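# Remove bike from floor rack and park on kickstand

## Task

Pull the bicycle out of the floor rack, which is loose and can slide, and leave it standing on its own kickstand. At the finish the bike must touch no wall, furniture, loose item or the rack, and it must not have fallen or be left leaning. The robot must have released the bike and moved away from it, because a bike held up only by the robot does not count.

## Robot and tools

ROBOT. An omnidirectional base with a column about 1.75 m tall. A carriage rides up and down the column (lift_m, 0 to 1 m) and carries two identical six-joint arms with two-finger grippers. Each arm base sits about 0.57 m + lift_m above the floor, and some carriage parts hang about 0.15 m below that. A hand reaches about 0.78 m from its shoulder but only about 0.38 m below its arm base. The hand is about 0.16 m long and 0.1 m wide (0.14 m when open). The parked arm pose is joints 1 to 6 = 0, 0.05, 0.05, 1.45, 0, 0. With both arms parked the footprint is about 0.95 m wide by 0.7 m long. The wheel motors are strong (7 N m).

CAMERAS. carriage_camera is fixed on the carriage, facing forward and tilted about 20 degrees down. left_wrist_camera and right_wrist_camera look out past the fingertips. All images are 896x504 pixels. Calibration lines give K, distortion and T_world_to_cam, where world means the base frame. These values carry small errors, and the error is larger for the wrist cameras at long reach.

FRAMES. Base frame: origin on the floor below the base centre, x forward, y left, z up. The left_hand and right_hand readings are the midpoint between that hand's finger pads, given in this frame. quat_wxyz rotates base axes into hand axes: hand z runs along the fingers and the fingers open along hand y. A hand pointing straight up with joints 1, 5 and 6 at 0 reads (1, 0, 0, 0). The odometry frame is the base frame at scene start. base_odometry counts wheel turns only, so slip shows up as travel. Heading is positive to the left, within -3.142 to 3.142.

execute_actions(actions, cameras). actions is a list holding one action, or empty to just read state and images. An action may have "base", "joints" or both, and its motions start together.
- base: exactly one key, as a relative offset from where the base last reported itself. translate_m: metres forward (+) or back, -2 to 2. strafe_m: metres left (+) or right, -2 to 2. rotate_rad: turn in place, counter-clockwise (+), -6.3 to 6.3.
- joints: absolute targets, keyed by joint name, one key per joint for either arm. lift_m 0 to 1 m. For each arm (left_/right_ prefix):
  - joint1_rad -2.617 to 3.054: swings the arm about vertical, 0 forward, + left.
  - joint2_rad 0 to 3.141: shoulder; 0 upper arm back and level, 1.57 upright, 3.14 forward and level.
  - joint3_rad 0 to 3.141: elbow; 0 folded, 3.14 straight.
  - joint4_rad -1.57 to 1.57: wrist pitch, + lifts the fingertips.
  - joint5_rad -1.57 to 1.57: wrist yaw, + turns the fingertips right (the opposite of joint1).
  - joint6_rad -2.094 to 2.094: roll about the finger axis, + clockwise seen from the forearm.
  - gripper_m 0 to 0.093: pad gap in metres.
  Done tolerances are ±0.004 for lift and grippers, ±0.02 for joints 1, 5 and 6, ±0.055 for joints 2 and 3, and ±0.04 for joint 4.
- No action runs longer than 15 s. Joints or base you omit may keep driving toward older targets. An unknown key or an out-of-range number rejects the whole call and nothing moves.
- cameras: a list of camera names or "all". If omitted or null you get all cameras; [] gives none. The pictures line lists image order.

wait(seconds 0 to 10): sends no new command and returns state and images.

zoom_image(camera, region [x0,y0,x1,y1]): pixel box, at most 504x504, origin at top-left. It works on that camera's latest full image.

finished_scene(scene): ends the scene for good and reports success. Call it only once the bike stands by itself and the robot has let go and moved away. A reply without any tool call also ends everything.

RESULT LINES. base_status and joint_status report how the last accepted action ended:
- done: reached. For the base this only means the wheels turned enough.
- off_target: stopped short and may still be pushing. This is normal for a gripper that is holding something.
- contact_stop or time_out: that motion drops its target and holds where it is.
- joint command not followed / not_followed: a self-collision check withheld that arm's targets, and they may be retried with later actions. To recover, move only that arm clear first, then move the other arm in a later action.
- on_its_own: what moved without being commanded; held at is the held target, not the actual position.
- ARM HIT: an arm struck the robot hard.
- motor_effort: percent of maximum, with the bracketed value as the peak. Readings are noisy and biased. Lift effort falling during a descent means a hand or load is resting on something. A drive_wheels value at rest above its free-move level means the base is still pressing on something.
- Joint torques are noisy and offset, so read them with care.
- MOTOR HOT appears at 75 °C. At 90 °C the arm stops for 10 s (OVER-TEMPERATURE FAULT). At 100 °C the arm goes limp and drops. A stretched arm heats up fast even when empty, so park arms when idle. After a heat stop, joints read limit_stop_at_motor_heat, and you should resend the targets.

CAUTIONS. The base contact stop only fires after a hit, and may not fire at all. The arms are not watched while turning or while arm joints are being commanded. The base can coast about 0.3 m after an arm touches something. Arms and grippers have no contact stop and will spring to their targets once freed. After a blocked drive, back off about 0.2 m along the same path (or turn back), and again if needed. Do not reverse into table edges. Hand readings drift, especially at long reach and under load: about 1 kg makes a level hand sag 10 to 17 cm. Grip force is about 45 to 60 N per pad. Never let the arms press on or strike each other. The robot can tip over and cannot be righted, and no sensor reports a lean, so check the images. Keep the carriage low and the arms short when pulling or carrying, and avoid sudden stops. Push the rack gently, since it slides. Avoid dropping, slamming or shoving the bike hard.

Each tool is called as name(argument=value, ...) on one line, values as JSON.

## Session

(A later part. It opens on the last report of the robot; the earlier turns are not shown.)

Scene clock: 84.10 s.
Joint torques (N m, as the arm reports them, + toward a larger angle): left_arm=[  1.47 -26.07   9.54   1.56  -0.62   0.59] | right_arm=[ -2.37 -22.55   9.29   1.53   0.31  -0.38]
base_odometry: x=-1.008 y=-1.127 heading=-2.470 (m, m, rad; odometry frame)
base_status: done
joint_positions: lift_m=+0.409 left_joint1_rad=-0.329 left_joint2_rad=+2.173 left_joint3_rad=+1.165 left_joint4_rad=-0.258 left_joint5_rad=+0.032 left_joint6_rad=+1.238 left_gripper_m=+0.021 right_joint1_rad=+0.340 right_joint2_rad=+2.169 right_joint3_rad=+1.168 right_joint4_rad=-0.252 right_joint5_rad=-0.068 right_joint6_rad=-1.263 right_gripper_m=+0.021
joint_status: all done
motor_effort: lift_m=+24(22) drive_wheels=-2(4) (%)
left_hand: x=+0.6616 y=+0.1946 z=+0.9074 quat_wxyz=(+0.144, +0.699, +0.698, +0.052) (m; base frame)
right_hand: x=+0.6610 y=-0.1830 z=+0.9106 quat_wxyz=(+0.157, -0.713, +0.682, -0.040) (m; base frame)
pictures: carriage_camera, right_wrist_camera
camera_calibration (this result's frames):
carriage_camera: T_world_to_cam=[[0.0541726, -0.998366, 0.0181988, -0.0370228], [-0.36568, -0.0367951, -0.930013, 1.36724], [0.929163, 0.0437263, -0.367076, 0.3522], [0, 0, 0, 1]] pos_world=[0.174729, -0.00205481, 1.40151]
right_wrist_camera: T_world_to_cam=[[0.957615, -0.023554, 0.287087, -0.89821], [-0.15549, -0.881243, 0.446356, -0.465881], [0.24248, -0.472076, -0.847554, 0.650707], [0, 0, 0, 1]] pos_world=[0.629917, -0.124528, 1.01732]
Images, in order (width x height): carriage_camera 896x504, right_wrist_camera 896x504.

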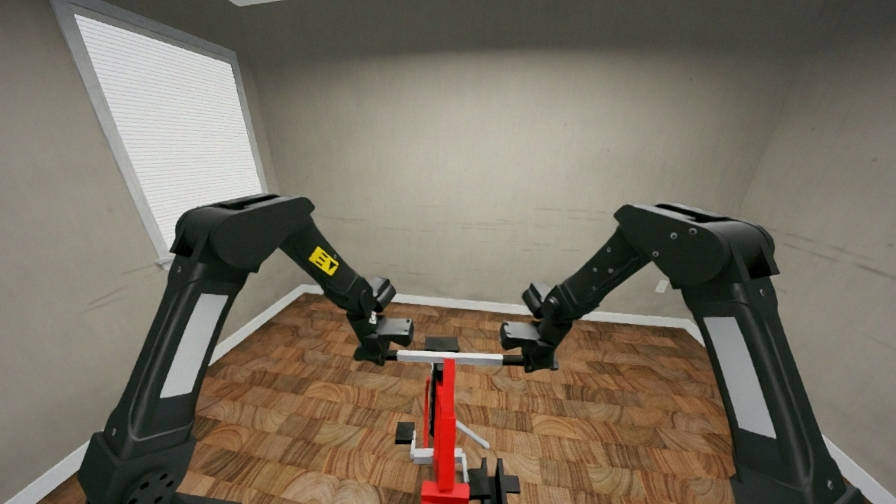

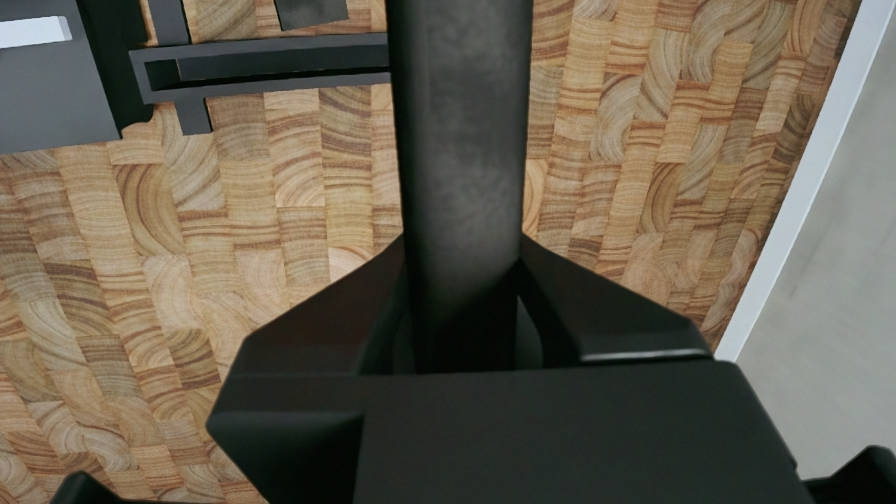

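execute_actions(actions=[{"base":{"strafe_m":0.25},"joints":{"lift_m":0.41}}], cameras=["carriage_camera","right_wrist_camera"])

Scene clock: 89.40 s.
Joint torques (N m, as the arm reports them, + toward a larger angle): left_arm=[  1.28 -26.05   9.58   1.57  -0.6    0.59] | right_arm=[ -2.45 -22.62   9.35   1.52   0.33  -0.37]
MOTOR HOT: a motor of the left arm reached 75 °C. Now the hottest motor of the left arm, joint 2 (shoulder), reports 77 °C. The controller's stop level is 90 °C. To cool a motor, set the load down, stop pushing, or move to a pose that needs little force. After a stop for heat in an earlier scene, that level is off on the left arm for another 143 seconds.
base_odometry: x=-0.853 y=-1.322 heading=-2.470 (m, m, rad; odometry frame)
base_status: done
joint_positions: lift_m=+0.409 left_joint1_rad=-0.327 left_joint2_rad=+2.173 left_joint3_rad=+1.165 left_joint4_rad=-0.260 left_joint5_rad=+0.033 left_joint6_rad=+1.238 left_gripper_m=+0.021 right_joint1_rad=+0.342 right_joint2_rad=+2.169 right_joint3_rad=+1.168 right_joint4_rad=-0.250 right_joint5_rad=-0.068 right_joint6_rad=-1.263 right_gripper_m=+0.021
joint_status: all done
motor_effort: lift_m=+24(23) drive_wheels=+0(9) (%)
left_hand: x=+0.6613 y=+0.1953 z=+0.9073 quat_wxyz=(+0.143, +0.699, +0.699, +0.052) (m; base frame)
right_hand: x=+0.6611 y=-0.1823 z=+0.9107 quat_wxyz=(+0.157, -0.713, +0.682, -0.041) (m; base frame)
pictures: carriage_camera, right_wrist_camera
camera_calibration (this result's frames):
carriage_camera: T_world_to_cam=[[0.0541726, -0.998366, 0.0181988, -0.0370228], [-0.36568, -0.0367951, -0.930013, 1.36724], [0.929163, 0.0437263, -0.367076, 0.3522], [0, 0, 0, 1]] pos_world=[0.174729, -0.00205481, 1.40151]
right_wrist_camera: T_world_to_cam=[[0.957247, -0.0226158, 0.288387, -0.899093], [-0.155076, -0.881698, 0.445601, -0.464945], [0.244193, -0.471272, -0.847509, 0.6501], [0, 0, 0, 1]] pos_world=[0.629802, -0.123901, 1.01743]
Images, in order (width x height): carriage_camera 896x504, right_wrist_camera 896x504.

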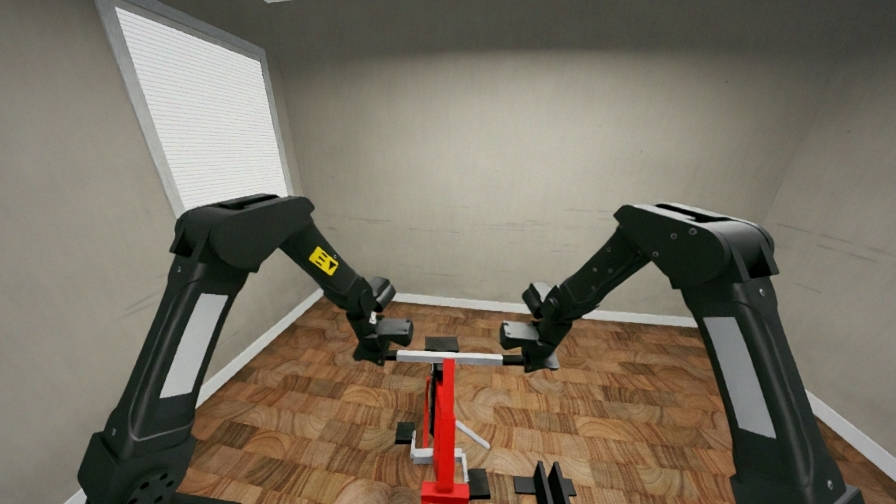

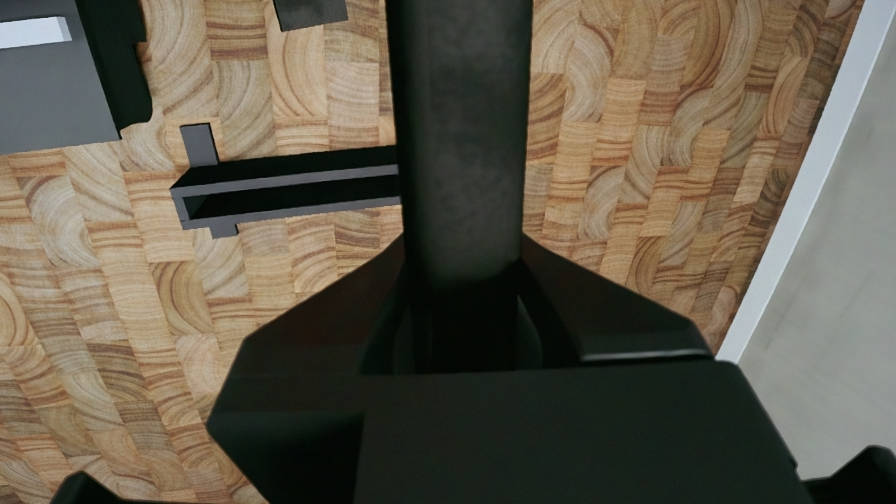

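execute_actions(actions=[{"base":{"strafe_m":0.12},"joints":{"lift_m":0.36}}], cameras=[])

execute_actions(actions=[{"joints":{"lift_m":0.07}}])

Scene clock: 94.87 s.
Joint torques (N m, as the arm reports them, + toward a larger angle): left_arm=[  0.57 -22.61   9.24   1.21  -0.38   0.46] | right_arm=[ -1.41 -19.66   9.3    1.11   0.13  -0.2 ]
MOTOR HOT: still on. Now the hottest motor of the left arm, joint 2 (shoulder), reports 84 °C; the controller's stop level is 90 °C. After a stop for heat in an earlier scene, that level is off on the left arm for another 138 seconds.
base_odometry: x=-0.778 y=-1.417 heading=-2.470 (m, m, rad; odometry frame)
base_status: done
joint_positions: lift_m=+0.359 left_joint1_rad=-0.315 left_joint2_rad=+2.131 left_joint3_rad=+1.177 left_joint4_rad=-0.199 left_joint5_rad=+0.004 left_joint6_rad=+1.252 left_gripper_m=+0.021 right_joint1_rad=+0.329 right_joint2_rad=+2.126 right_joint3_rad=+1.175 right_joint4_rad=-0.180 right_joint5_rad=-0.047 right_joint6_rad=-1.276 right_gripper_m=+0.021
joint_status: all done
motor_effort: lift_m=+21(20) drive_wheels=-2(8) (%)
left_hand: x=+0.6893 y=+0.1966 z=+0.8836 quat_wxyz=(+0.186, +0.691, +0.693, +0.092) (m; base frame)
right_hand: x=+0.6890 y=-0.1822 z=+0.8877 quat_wxyz=(+0.205, -0.705, +0.674, -0.079) (m; base frame)
pictures: none
No camera images: the call's "cameras" was empty. Leave "cameras" out to get every camera's image.

Scene clock: 96.37 s.
Joint torques (N m, as the arm reports them, + toward a larger angle): left_arm=[-0.55 -8.23  6.1   1.02  0.13 -0.07] | right_arm=[ 0.45 -8.09  5.9   1.04 -0.29  0.47]
MOTOR HOT: still on. Now the hottest motor of the left arm, joint 2 (shoulder), reports 83 °C; the controller's stop level is 90 °C. After a stop for heat in an earlier scene, that level is off on the left arm for another 136 seconds.
base_odometry: x=-0.778 y=-1.416 heading=-2.470 (m, m, rad; odometry frame)
base_status: not commanded
joint_positions: lift_m=+0.196 left_joint1_rad=-0.301 left_joint2_rad=+1.962 left_joint3_rad=+1.241 left_joint4_rad=-0.120 left_joint5_rad=-0.057 left_joint6_rad=+1.304 left_gripper_m=+0.021 right_joint1_rad=+0.305 right_joint2_rad=+1.960 right_joint3_rad=+1.247 right_joint4_rad=-0.120 right_joint5_rad=+0.002 right_joint6_rad=-1.328 right_gripper_m=+0.022
joint_status: lift_m contact_stop (moved -0.164 of -0.289)
on_its_own: lift_m is held at +0.195, not at your +0.070, since a contact_stop
motor_effort: lift_m=+10(26) drive_wheels=-1(3) (%)
left_hand: x=+0.7493 y=+0.1957 z=+0.8308 quat_wxyz=(+0.300, +0.664, +0.656, +0.195) (m; base frame)
right_hand: x=+0.7480 y=-0.1843 z=+0.8339 quat_wxyz=(+0.314, -0.679, +0.639, -0.177) (m; base frame)
pictures: carriage_camera, left_wrist_camera, right_wrist_camera
camera_calibration (this result's frames):
carriage_camera: T_world_to_cam=[[0.0541726, -0.998366, 0.0181988, -0.0331476], [-0.36568, -0.0367951, -0.930013, 1.16921], [0.929163, 0.0437263, -0.367076, 0.274036], [0, 0, 0, 1]] pos_world=[0.174729, -0.00205481, 1.18858]
left_wrist_camera: T_world_to_cam=[[-0.773576, -0.068896, -0.629947, 1.11574], [-0.345222, 0.879431, 0.327753, -0.180011], [0.531414, 0.471014, -0.704092, 0.222363], [0, 0, 0, 1]] pos_world=[0.682802, 0.130442, 0.918422]
right_wrist_camera: T_world_to_cam=[[0.751173, -0.0573754, 0.657607, -1.12033], [-0.331031, -0.894636, 0.300075, -0.168449], [0.571102, -0.443096, -0.69102, 0.192987], [0, 0, 0, 1]] pos_world=[0.675586, -0.129468, 0.920642]
Images, in order (width x height): carriage_camera 896x504, left_wrist_camera 896x504, right_wrist_camera 896x504.

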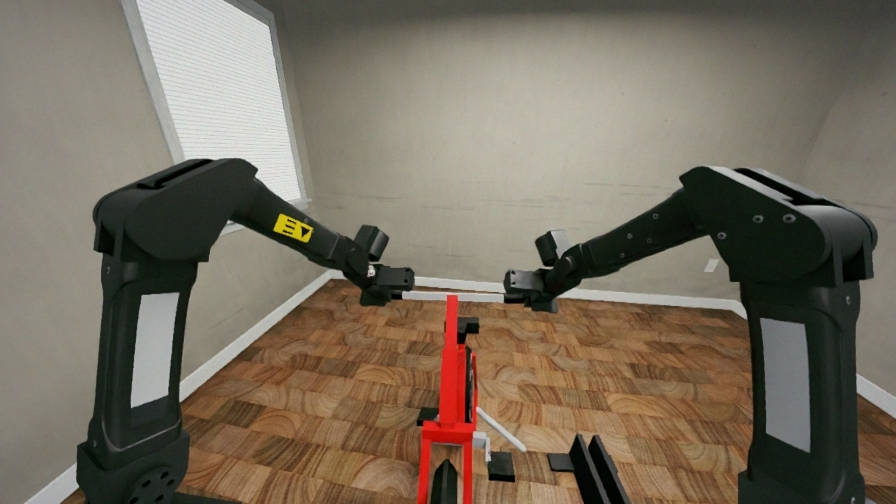

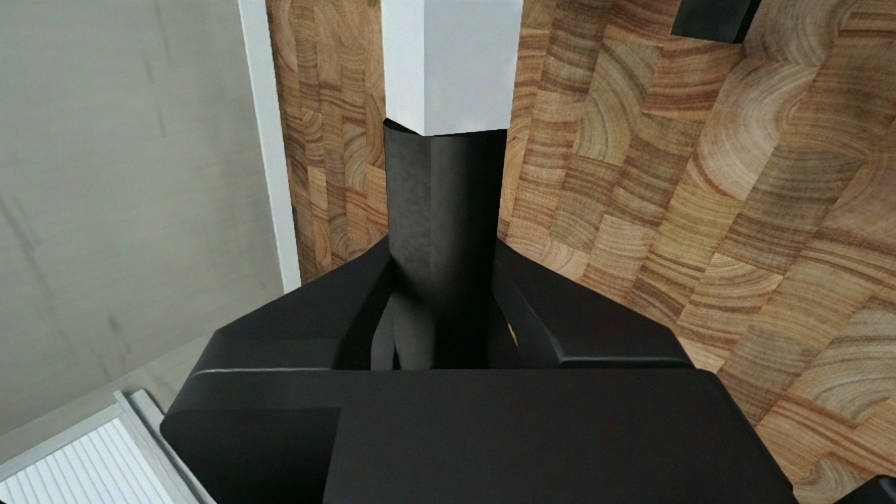

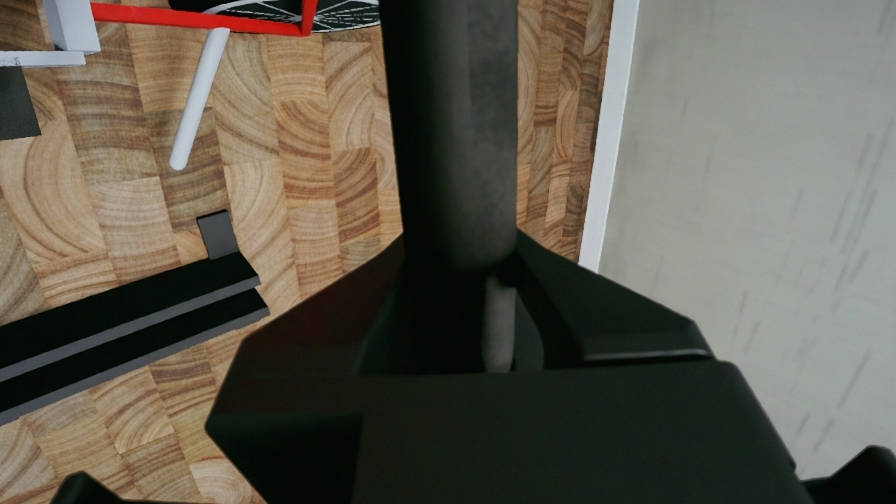

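execute_actions(actions=[{"joints":{"lift_m":0.14}}])

Scene clock: 102.20 s.
Joint torques (N m, as the arm reports them, + toward a larger angle): left_arm=[-0.58 -8.3   6.11  0.99  0.12 -0.08] | right_arm=[ 0.61 -8.22  5.87  1.03 -0.3   0.48]
MOTOR HOT: still on. Now the hottest motor of the left arm, joint 2 (shoulder), reports 77 °C; the controller's stop level is 90 °C. After a stop for heat in an earlier scene, that level is off on the left arm for another 130 seconds.
base_odometry: x=-0.778 y=-1.416 heading=-2.470 (m, m, rad; odometry frame)
base_status: not commanded
joint_positions: lift_m=+0.197 left_joint1_rad=-0.301 left_joint2_rad=+1.963 left_joint3_rad=+1.241 left_joint4_rad=-0.118 left_joint5_rad=-0.057 left_joint6_rad=+1.304 left_gripper_m=+0.021 right_joint1_rad=+0.305 right_joint2_rad=+1.962 right_joint3_rad=+1.247 right_joint4_rad=-0.119 right_joint5_rad=+0.002 right_joint6_rad=-1.328 right_gripper_m=+0.022
joint_status: lift_m contact_stop (moved +0.001 of -0.056)
on_its_own: lift_m is held at +0.197, not at your +0.140, since a contact_stop
motor_effort: lift_m=+14(15) drive_wheels=-1(1) (%)
left_hand: x=+0.7495 y=+0.1956 z=+0.8315 quat_wxyz=(+0.300, +0.664, +0.656, +0.195) (m; base frame)
right_hand: x=+0.7482 y=-0.1843 z=+0.8344 quat_wxyz=(+0.314, -0.679, +0.639, -0.177) (m; base frame)
pictures: carriage_camera, left_wrist_camera, right_wrist_camera
camera_calibration (this result's frames):
carriage_camera: T_world_to_cam=[[0.0541726, -0.998366, 0.0181988, -0.0331662], [-0.36568, -0.0367951, -0.930013, 1.17016], [0.929163, 0.0437263, -0.367076, 0.274409], [0, 0, 0, 1]] pos_world=[0.174729, -0.00205481, 1.18959]
left_wrist_camera: T_world_to_cam=[[-0.773347, -0.0689673, -0.630221, 1.11641], [-0.345342, 0.879468, 0.327527, -0.179847], [0.53167, 0.470934, -0.703952, 0.22249], [0, 0, 0, 1]] pos_world=[0.682976, 0.130388, 0.919114]
right_wrist_camera: T_world_to_cam=[[0.751173, -0.0573754, 0.657607, -1.12081], [-0.331031, -0.894636, 0.300075, -0.168491], [0.571102, -0.443096, -0.69102, 0.193266], [0, 0, 0, 1]] pos_world=[0.675773, -0.129409, 0.921164]
Images, in order (width x height): carriage_camera 896x504, left_wrist_camera 896x504, right_wrist_camera 896x504.

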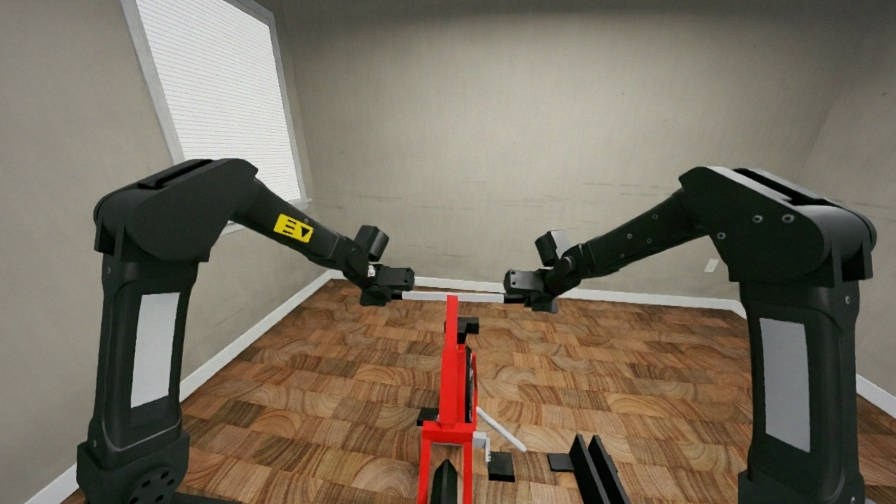

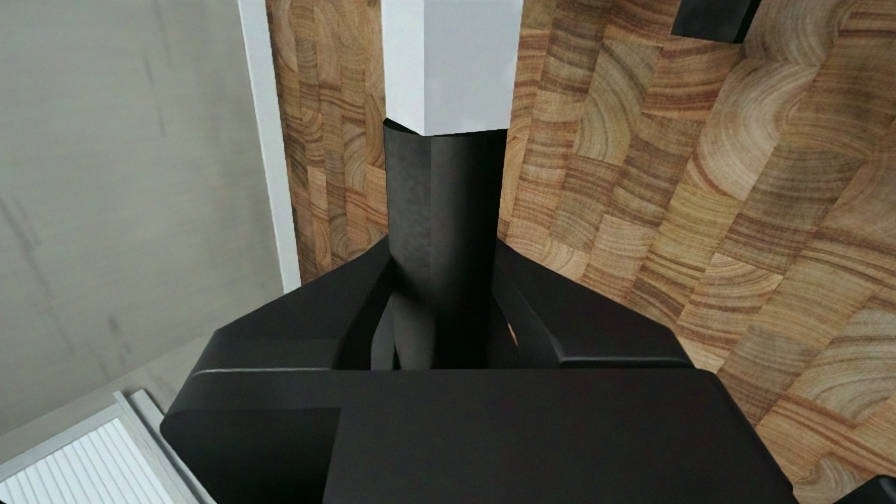

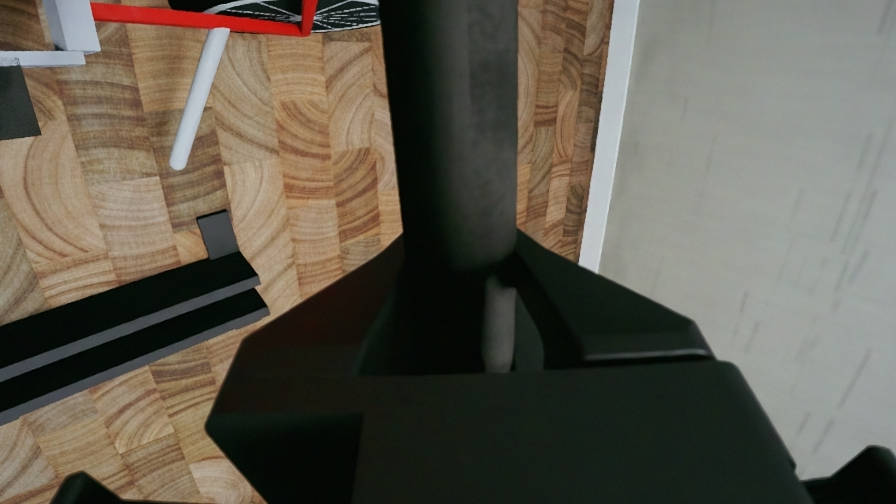

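execute_actions(actions=[{"joints":{"lift_m":0.28,"left_joint2_rad":2.3,"left_joint3_rad":2.0,"left_joint4_rad":-0.6,"right_joint2_rad":2.3,"right_joint3_rad":2.0,"right_joint4_rad":-0.6}}], cameras=["carriage_camera"])

execute_actions(actions=[{"joints":{"lift_m":0.15}}], cameras=["carriage_camera","right_wrist_camera"])

Scene clock: 109.87 s.
Joint torques (N m, as the arm reports them, + toward a larger angle): left_arm=[ -0.89 -28.27  12.23   0.87  -0.1    0.35] | right_arm=[  0.9  -24.9   10.72   0.84  -0.26  -0.11]
MOTOR HOT: still on. Now the hottest motor of the left arm, joint 2 (shoulder), reports 76 °C; the controller's stop level is 90 °C. After a stop for heat in an earlier scene, that level is off on the left arm for another 123 seconds.
base_odometry: x=-0.778 y=-1.416 heading=-2.470 (m, m, rad; odometry frame)
base_status: not commanded
joint_positions: lift_m=+0.279 left_joint1_rad=-0.297 left_joint2_rad=+2.712 left_joint3_rad=+1.905 left_joint4_rad=-0.638 left_joint5_rad=-0.026 left_joint6_rad=+1.266 left_gripper_m=+0.022 right_joint1_rad=+0.301 right_joint2_rad=+2.741 right_joint3_rad=+1.922 right_joint4_rad=-0.631 right_joint5_rad=-0.002 right_joint6_rad=-1.286 right_gripper_m=+0.022
joint_status: left_joint2_rad off_target (ended at +2.712, target +2.300); left_joint3_rad off_target (ended at +1.905, target +2.000); right_joint2_rad off_target (ended at +2.741, target +2.300); right_joint3_rad off_target (ended at +1.922, target +2.000); the others done
motor_effort: lift_m=+20(22) drive_wheels=-1(2) (%)
left_hand: x=+0.7437 y=+0.1938 z=+0.7004 quat_wxyz=(+0.049, +0.702, +0.709, +0.041) (m; base frame)
right_hand: x=+0.7424 y=-0.1873 z=+0.6909 quat_wxyz=(+0.054, -0.712, +0.700, -0.028) (m; base frame)
pictures: carriage_camera
camera_calibration (this result's frames):
carriage_camera: T_world_to_cam=[[0.0541726, -0.998366, 0.0181988, -0.0346654], [-0.36568, -0.0367951, -0.930013, 1.24677], [0.929163, 0.0437263, -0.367076, 0.304649], [0, 0, 0, 1]] pos_world=[0.174729, -0.00205481, 1.27197]
Images, in order (width x height): carriage_camera 896x504.

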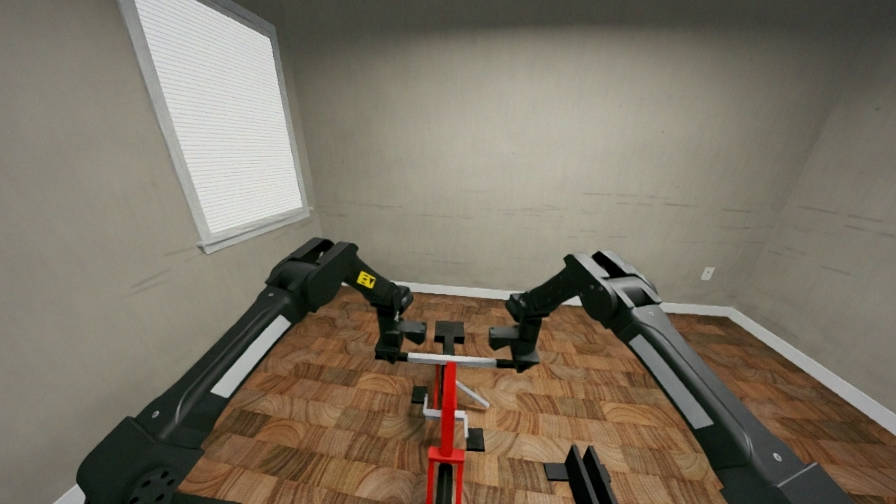

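Scene clock: 111.07 s.
Joint torques (N m, as the arm reports them, + toward a larger angle): left_arm=[ -1.4  -26.88  13.     2.3    0.22   0.21] | right_arm=[  1.51 -24.88  11.65   2.29  -0.45   0.01]
MOTOR HOT: still on. Now the hottest motor of the left arm, joint 2 (shoulder), reports 78 °C; the controller's stop level is 90 °C. After a stop for heat in an earlier scene, that level is off on the left arm for another 121 seconds.
base_odometry: x=-0.778 y=-1.416 heading=-2.470 (m, m, rad; odometry frame)
base_status: not commanded
joint_positions: lift_m=+0.150 left_joint1_rad=-0.290 left_joint2_rad=+2.442 left_joint3_rad=+1.905 left_joint4_rad=-0.754 left_joint5_rad=-0.063 left_joint6_rad=+1.279 left_gripper_m=+0.022 right_joint1_rad=+0.292 right_joint2_rad=+2.469 right_joint3_rad=+1.922 right_joint4_rad=-0.755 right_joint5_rad=+0.018 right_joint6_rad=-1.294 right_gripper_m=+0.022
joint_status: all done
on_its_own: left_joint2_rad moved -0.270 toward your old target +2.300; right_joint2_rad moved -0.272 toward your old target +2.300
motor_effort: lift_m=+17(17) drive_wheels=+1(1) (%)
left_hand: x=+0.7730 y=+0.1957 z=+0.7007 quat_wxyz=(+0.108, +0.696, +0.704, +0.094) (m; base frame)
right_hand: x=+0.7718 y=-0.1866 z=+0.6920 quat_wxyz=(+0.113, -0.705, +0.696, -0.072) (m; base frame)
pictures: carriage_camera, right_wrist_camera
camera_calibration (this result's frames):
carriage_camera: T_world_to_cam=[[0.0541726, -0.998366, 0.0181988, -0.0323094], [-0.36568, -0.0367951, -0.930013, 1.12637], [0.929163, 0.0437263, -0.367076, 0.257128], [0, 0, 0, 1]] pos_world=[0.174729, -0.00205481, 1.14251]
right_wrist_camera: T_world_to_cam=[[0.961256, -0.0370012, 0.273163, -0.937332], [-0.18404, -0.823893, 0.536032, -0.383516], [0.205223, -0.565536, -0.798782, 0.414484], [0, 0, 0, 1]] pos_world=[0.745372, -0.116253, 0.792704]
Images, in order (width x height): carriage_camera 896x504, right_wrist_camera 896x504.

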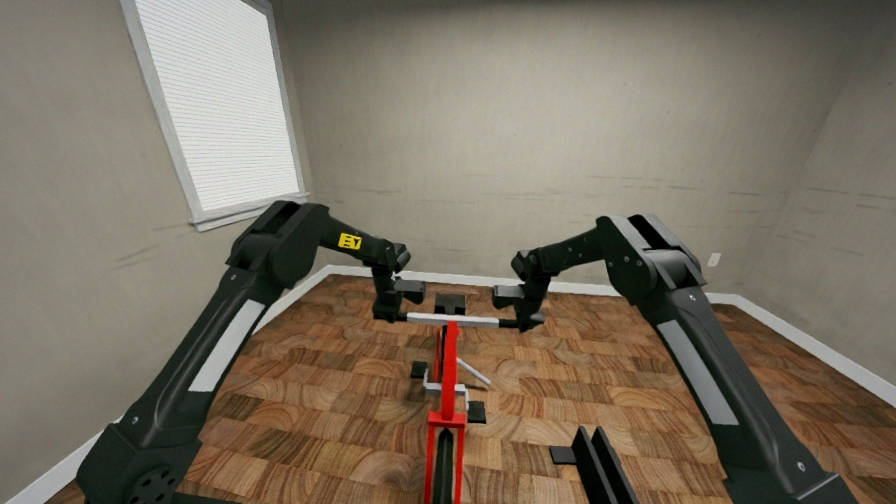

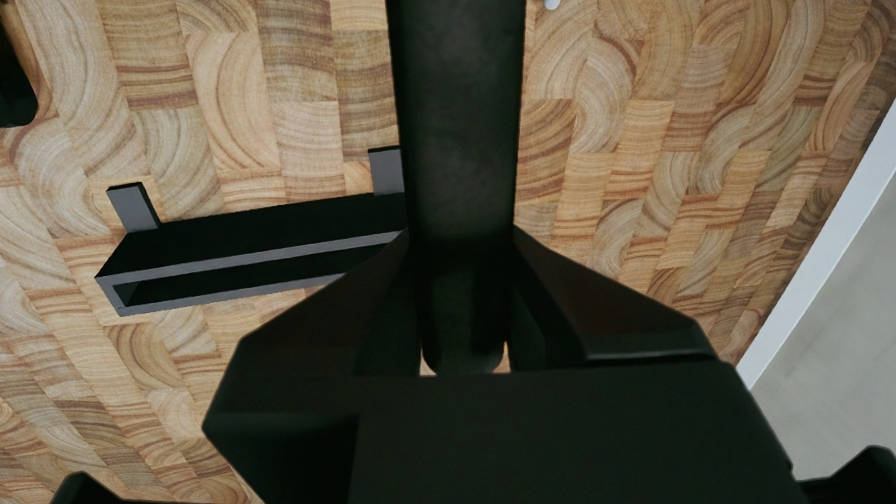

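execute_actions(actions=[{"joints":{"left_joint2_rad":2.44,"right_joint2_rad":2.46,"left_joint3_rad":1.905,"right_joint3_rad":1.92,"left_gripper_m":0.05,"right_gripper_m":0.05}}], cameras=["carriage_camera"])

execute_actions(actions=[{"joints":{"left_gripper_m":0.093,"right_gripper_m":0.093}}], cameras=["carriage_camera"])

Scene clock: 117.07 s.
Joint torques (N m, as the arm reports them, + toward a larger angle): left_arm=[ -0.19 -14.74   6.98   1.26   0.03   0.06] | right_arm=[  0.55 -13.3    7.62   1.25  -0.27   0.03]
MOTOR HOT: still on. Now the hottest motor of the left arm, joint 2 (shoulder), reports 86 °C; the controller's stop level is 90 °C. After a stop for heat in an earlier scene, that level is off on the left arm for another 115 seconds.
base_odometry: x=-0.778 y=-1.416 heading=-2.470 (m, m, rad; odometry frame)
base_status: not commanded
joint_positions: lift_m=+0.150 left_joint1_rad=-0.305 left_joint2_rad=+2.433 left_joint3_rad=+1.903 left_joint4_rad=-0.608 left_joint5_rad=-0.043 left_joint6_rad=+1.291 left_gripper_m=+0.050 right_joint1_rad=+0.305 right_joint2_rad=+2.443 right_joint3_rad=+1.910 right_joint4_rad=-0.607 right_joint5_rad=-0.002 right_joint6_rad=-1.294 right_gripper_m=+0.050
joint_status: all done
motor_effort: lift_m=+16(16) drive_wheels=+1(1) (%)
left_hand: x=+0.8026 y=+0.1741 z=+0.7171 quat_wxyz=(+0.179, +0.696, +0.685, +0.120) (m; base frame)
right_hand: x=+0.8012 y=-0.1664 z=+0.7141 quat_wxyz=(+0.189, -0.701, +0.681, -0.100) (m; base frame)
pictures: carriage_camera
camera_calibration (this result's frames):
carriage_camera: T_world_to_cam=[[0.0541726, -0.998366, 0.0181988, -0.0323094], [-0.36568, -0.0367951, -0.930013, 1.12637], [0.929163, 0.0437263, -0.367076, 0.257128], [0, 0, 0, 1]] pos_world=[0.174729, -0.00205481, 1.14251]
Images, in order (width x height): carriage_camera 896x504.

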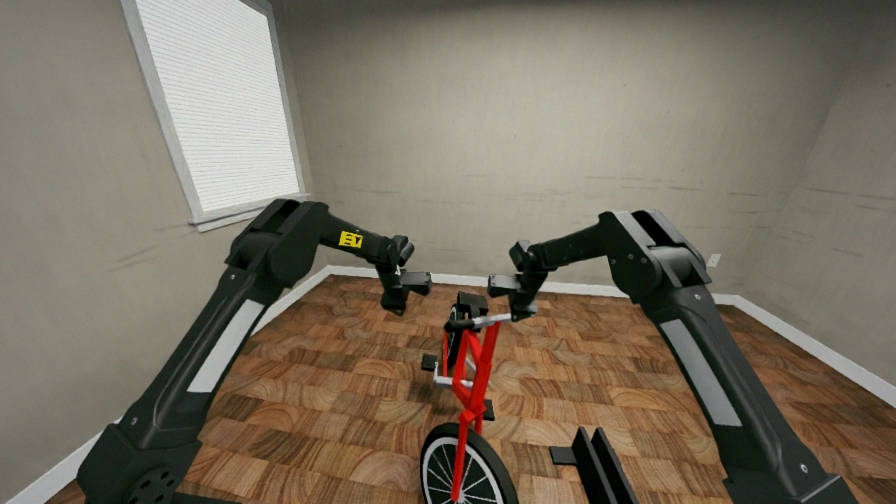

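Scene clock: 117.63 s.
Joint torques (N m, as the arm reports them, + toward a larger angle): left_arm=[ -0.22 -14.74   6.96   1.26   0.01   0.06] | right_arm=[  0.45 -13.31   7.6    1.26  -0.27   0.04]
MOTOR HOT: still on. Now the hottest motor of the left arm, joint 2 (shoulder), reports 85 °C; the controller's stop level is 90 °C. After a stop for heat in an earlier scene, that level is off on the left arm for another 115 seconds.
base_odometry: x=-0.778 y=-1.416 heading=-2.470 (m, m, rad; odometry frame)
base_status: not commanded
joint_positions: lift_m=+0.150 left_joint1_rad=-0.305 left_joint2_rad=+2.433 left_joint3_rad=+1.903 left_joint4_rad=-0.608 left_joint5_rad=-0.043 left_joint6_rad=+1.292 left_gripper_m=+0.093 right_joint1_rad=+0.305 right_joint2_rad=+2.443 right_joint3_rad=+1.910 right_joint4_rad=-0.607 right_joint5_rad=-0.003 right_joint6_rad=-1.294 right_gripper_m=+0.093
joint_status: all done
motor_effort: lift_m=+16(16) drive_wheels=+1(1) (%)
left_hand: x=+0.8026 y=+0.1741 z=+0.7171 quat_wxyz=(+0.179, +0.696, +0.685, +0.120) (m; base frame)
right_hand: x=+0.8012 y=-0.1663 z=+0.7141 quat_wxyz=(+0.189, -0.701, +0.680, -0.100) (m; base frame)
pictures: carriage_camera
camera_calibration (this result's frames):
carriage_camera: T_world_to_cam=[[0.0541726, -0.998366, 0.0181988, -0.0323094], [-0.36568, -0.0367951, -0.930013, 1.12637], [0.929163, 0.0437263, -0.367076, 0.257128], [0, 0, 0, 1]] pos_world=[0.174729, -0.00205481, 1.14251]
Images, in order (width x height): carriage_camera 896x504.

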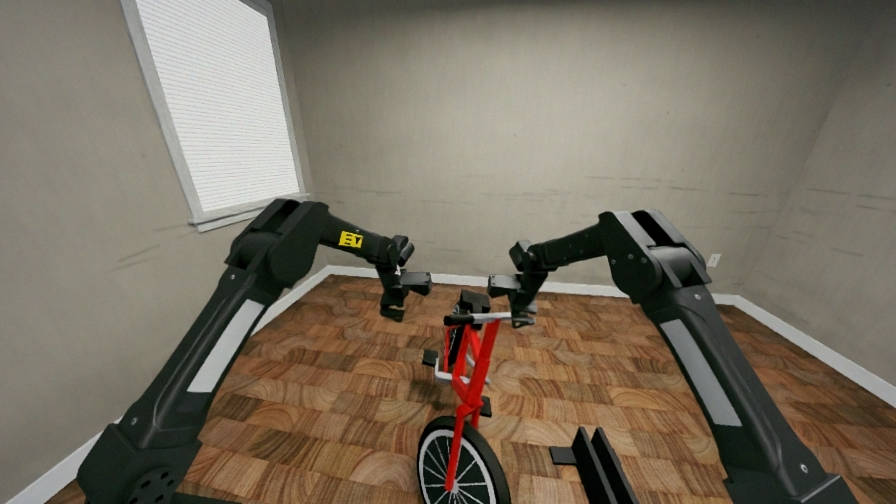

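execute_actions(actions=[{"joints":{"lift_m":0.32}}])

Scene clock: 121.37 s.
Joint torques (N m, as the arm reports them, + toward a larger angle): left_arm=[ -0.13 -15.11   6.94   1.16   0.03   0.07] | right_arm=[  0.41 -13.47   7.52   1.19  -0.26   0.04]
MOTOR HOT: still on. Now the hottest motor of the left arm, joint 2 (shoulder), reports 84 °C; the controller's stop level is 90 °C. After a stop for heat in an earlier scene, that level is off on the left arm for another 111 seconds.
base_odometry: x=-0.778 y=-1.416 heading=-2.470 (m, m, rad; odometry frame)
base_status: not commanded
joint_positions: lift_m=+0.320 left_joint1_rad=-0.305 left_joint2_rad=+2.437 left_joint3_rad=+1.903 left_joint4_rad=-0.598 left_joint5_rad=-0.043 left_joint6_rad=+1.292 left_gripper_m=+0.093 right_joint1_rad=+0.305 right_joint2_rad=+2.444 right_joint3_rad=+1.910 right_joint4_rad=-0.599 right_joint5_rad=-0.004 right_joint6_rad=-1.294 right_gripper_m=+0.093
joint_status: all done
motor_effort: lift_m=+18(22) drive_wheels=+1(1) (%)
left_hand: x=+0.8042 y=+0.1735 z=+0.8858 quat_wxyz=(+0.182, +0.696, +0.684, +0.121) (m; base frame)
right_hand: x=+0.8027 y=-0.1656 z=+0.8841 quat_wxyz=(+0.192, -0.700, +0.680, -0.101) (m; base frame)
pictures: carriage_camera, left_wrist_camera, right_wrist_camera
camera_calibration (this result's frames):
carriage_camera: T_world_to_cam=[[0.0541726, -0.998366, 0.0181988, -0.0354029], [-0.36568, -0.0367951, -0.930013, 1.28446], [0.929163, 0.0437263, -0.367076, 0.319525], [0, 0, 0, 1]] pos_world=[0.174729, -0.00205481, 1.3125]
left_wrist_camera: T_world_to_cam=[[-0.919315, -0.0314257, -0.392265, 1.0915], [-0.229466, 0.852608, 0.469473, -0.373547], [0.319695, 0.521605, -0.791027, 0.480918], [0, 0, 0, 1]] pos_world=[0.763973, 0.101942, 0.983948]
right_wrist_camera: T_world_to_cam=[[0.908532, -0.0409333, 0.415805, -1.10325], [-0.242229, -0.862476, 0.444364, -0.342154], [0.340433, -0.504439, -0.793503, 0.47039], [0, 0, 0, 1]] pos_world=[0.759323, -0.102976, 0.984035]
Images, in order (width x height): carriage_camera 896x504, left_wrist_camera 896x504, right_wrist_camera 896x504.

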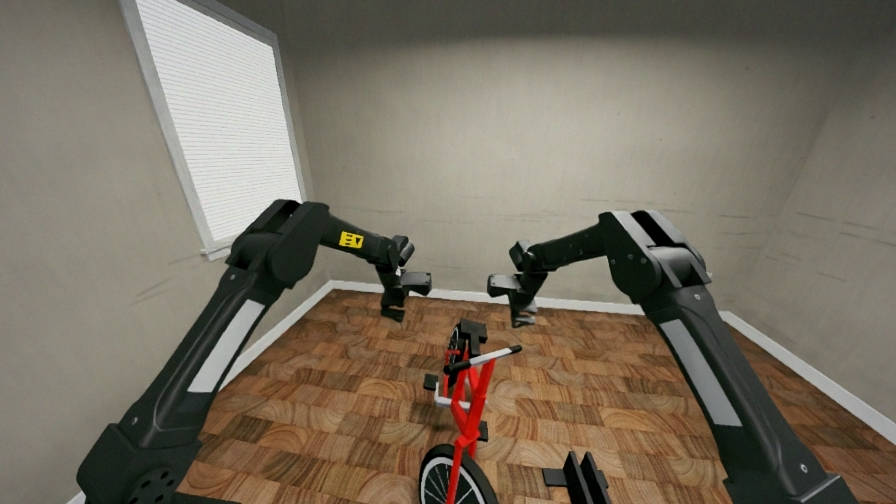

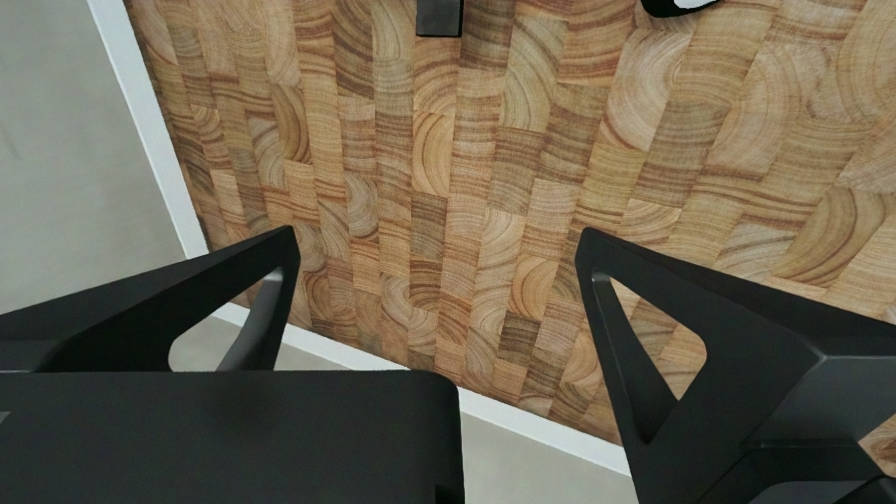

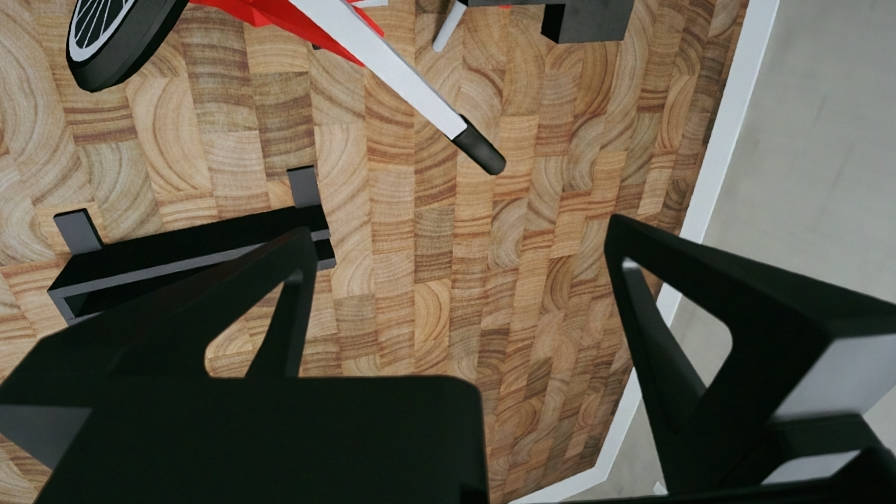

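Standing on its kickstand, clear of the rack. Back away.

execute_actions(actions=[{"base":{"translate_m":-0.7},"joints":{"left_joint1_rad":0,"left_joint2_rad":0.05,"left_joint3_rad":0.05,"left_joint4_rad":1.45,"left_joint6_rad":0,"right_joint1_rad":0,"right_joint2_rad":0.05,"right_joint3_rad":0.05,"right_joint4_rad":1.45,"right_joint6_rad":0}}], cameras=["carriage_camera"])

Scene clock: 128.03 s.
Joint torques (N m, as the arm reports them, + toward a larger angle): left_arm=[-0.36  3.13  4.45 -0.19  0.03 -0.05] | right_arm=[ 0.36  3.2   4.56 -0.11 -0.14  0.16]
MOTOR HOT: still on. Now the hottest motor of the left arm, joint 2 (shoulder), reports 78 °C; the controller's stop level is 90 °C. After a stop for heat in an earlier scene, that level is off on the left arm for another 104 seconds.
base_odometry: x=-0.230 y=-0.981 heading=-2.470 (m, m, rad; odometry frame)
base_status: done
joint_positions: lift_m=+0.320 left_joint1_rad=+0.006 left_joint2_rad=+0.060 left_joint3_rad=+0.069 left_joint4_rad=+1.457 left_joint5_rad=-0.044 left_joint6_rad=+0.008 left_gripper_m=+0.093 right_joint1_rad=-0.003 right_joint2_rad=+0.060 right_joint3_rad=+0.071 right_joint4_rad=+1.452 right_joint5_rad=-0.006 right_joint6_rad=-0.007 right_gripper_m=+0.093
joint_status: all done
motor_effort: lift_m=+17(17) drive_wheels=-1(9) (%)
left_hand: x=+0.2878 y=+0.3447 z=+1.3328 quat_wxyz=(+0.998, -0.022, +0.052, +0.008) (m; base frame)
right_hand: x=+0.2881 y=-0.3360 z=+1.3335 quat_wxyz=(+0.999, -0.003, +0.053, -0.005) (m; base frame)
pictures: carriage_camera
camera_calibration (this result's frames):
carriage_camera: T_world_to_cam=[[0.0541726, -0.998366, 0.0181988, -0.0354029], [-0.36568, -0.0367951, -0.930013, 1.28446], [0.929163, 0.0437263, -0.367076, 0.319524], [0, 0, 0, 1]] pos_world=[0.174729, -0.00205481, 1.3125]
Images, in order (width x height): carriage_camera 896x504.

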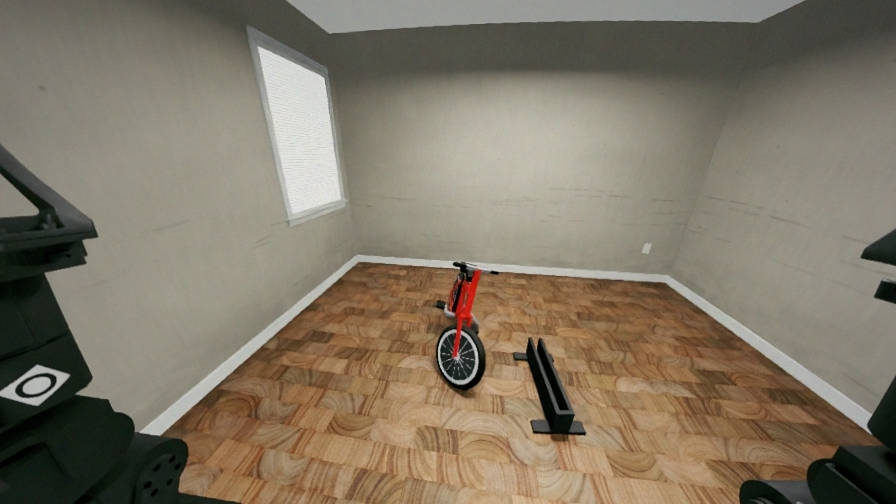

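finished_scene(scene=2)

The scene is finished: the task was done.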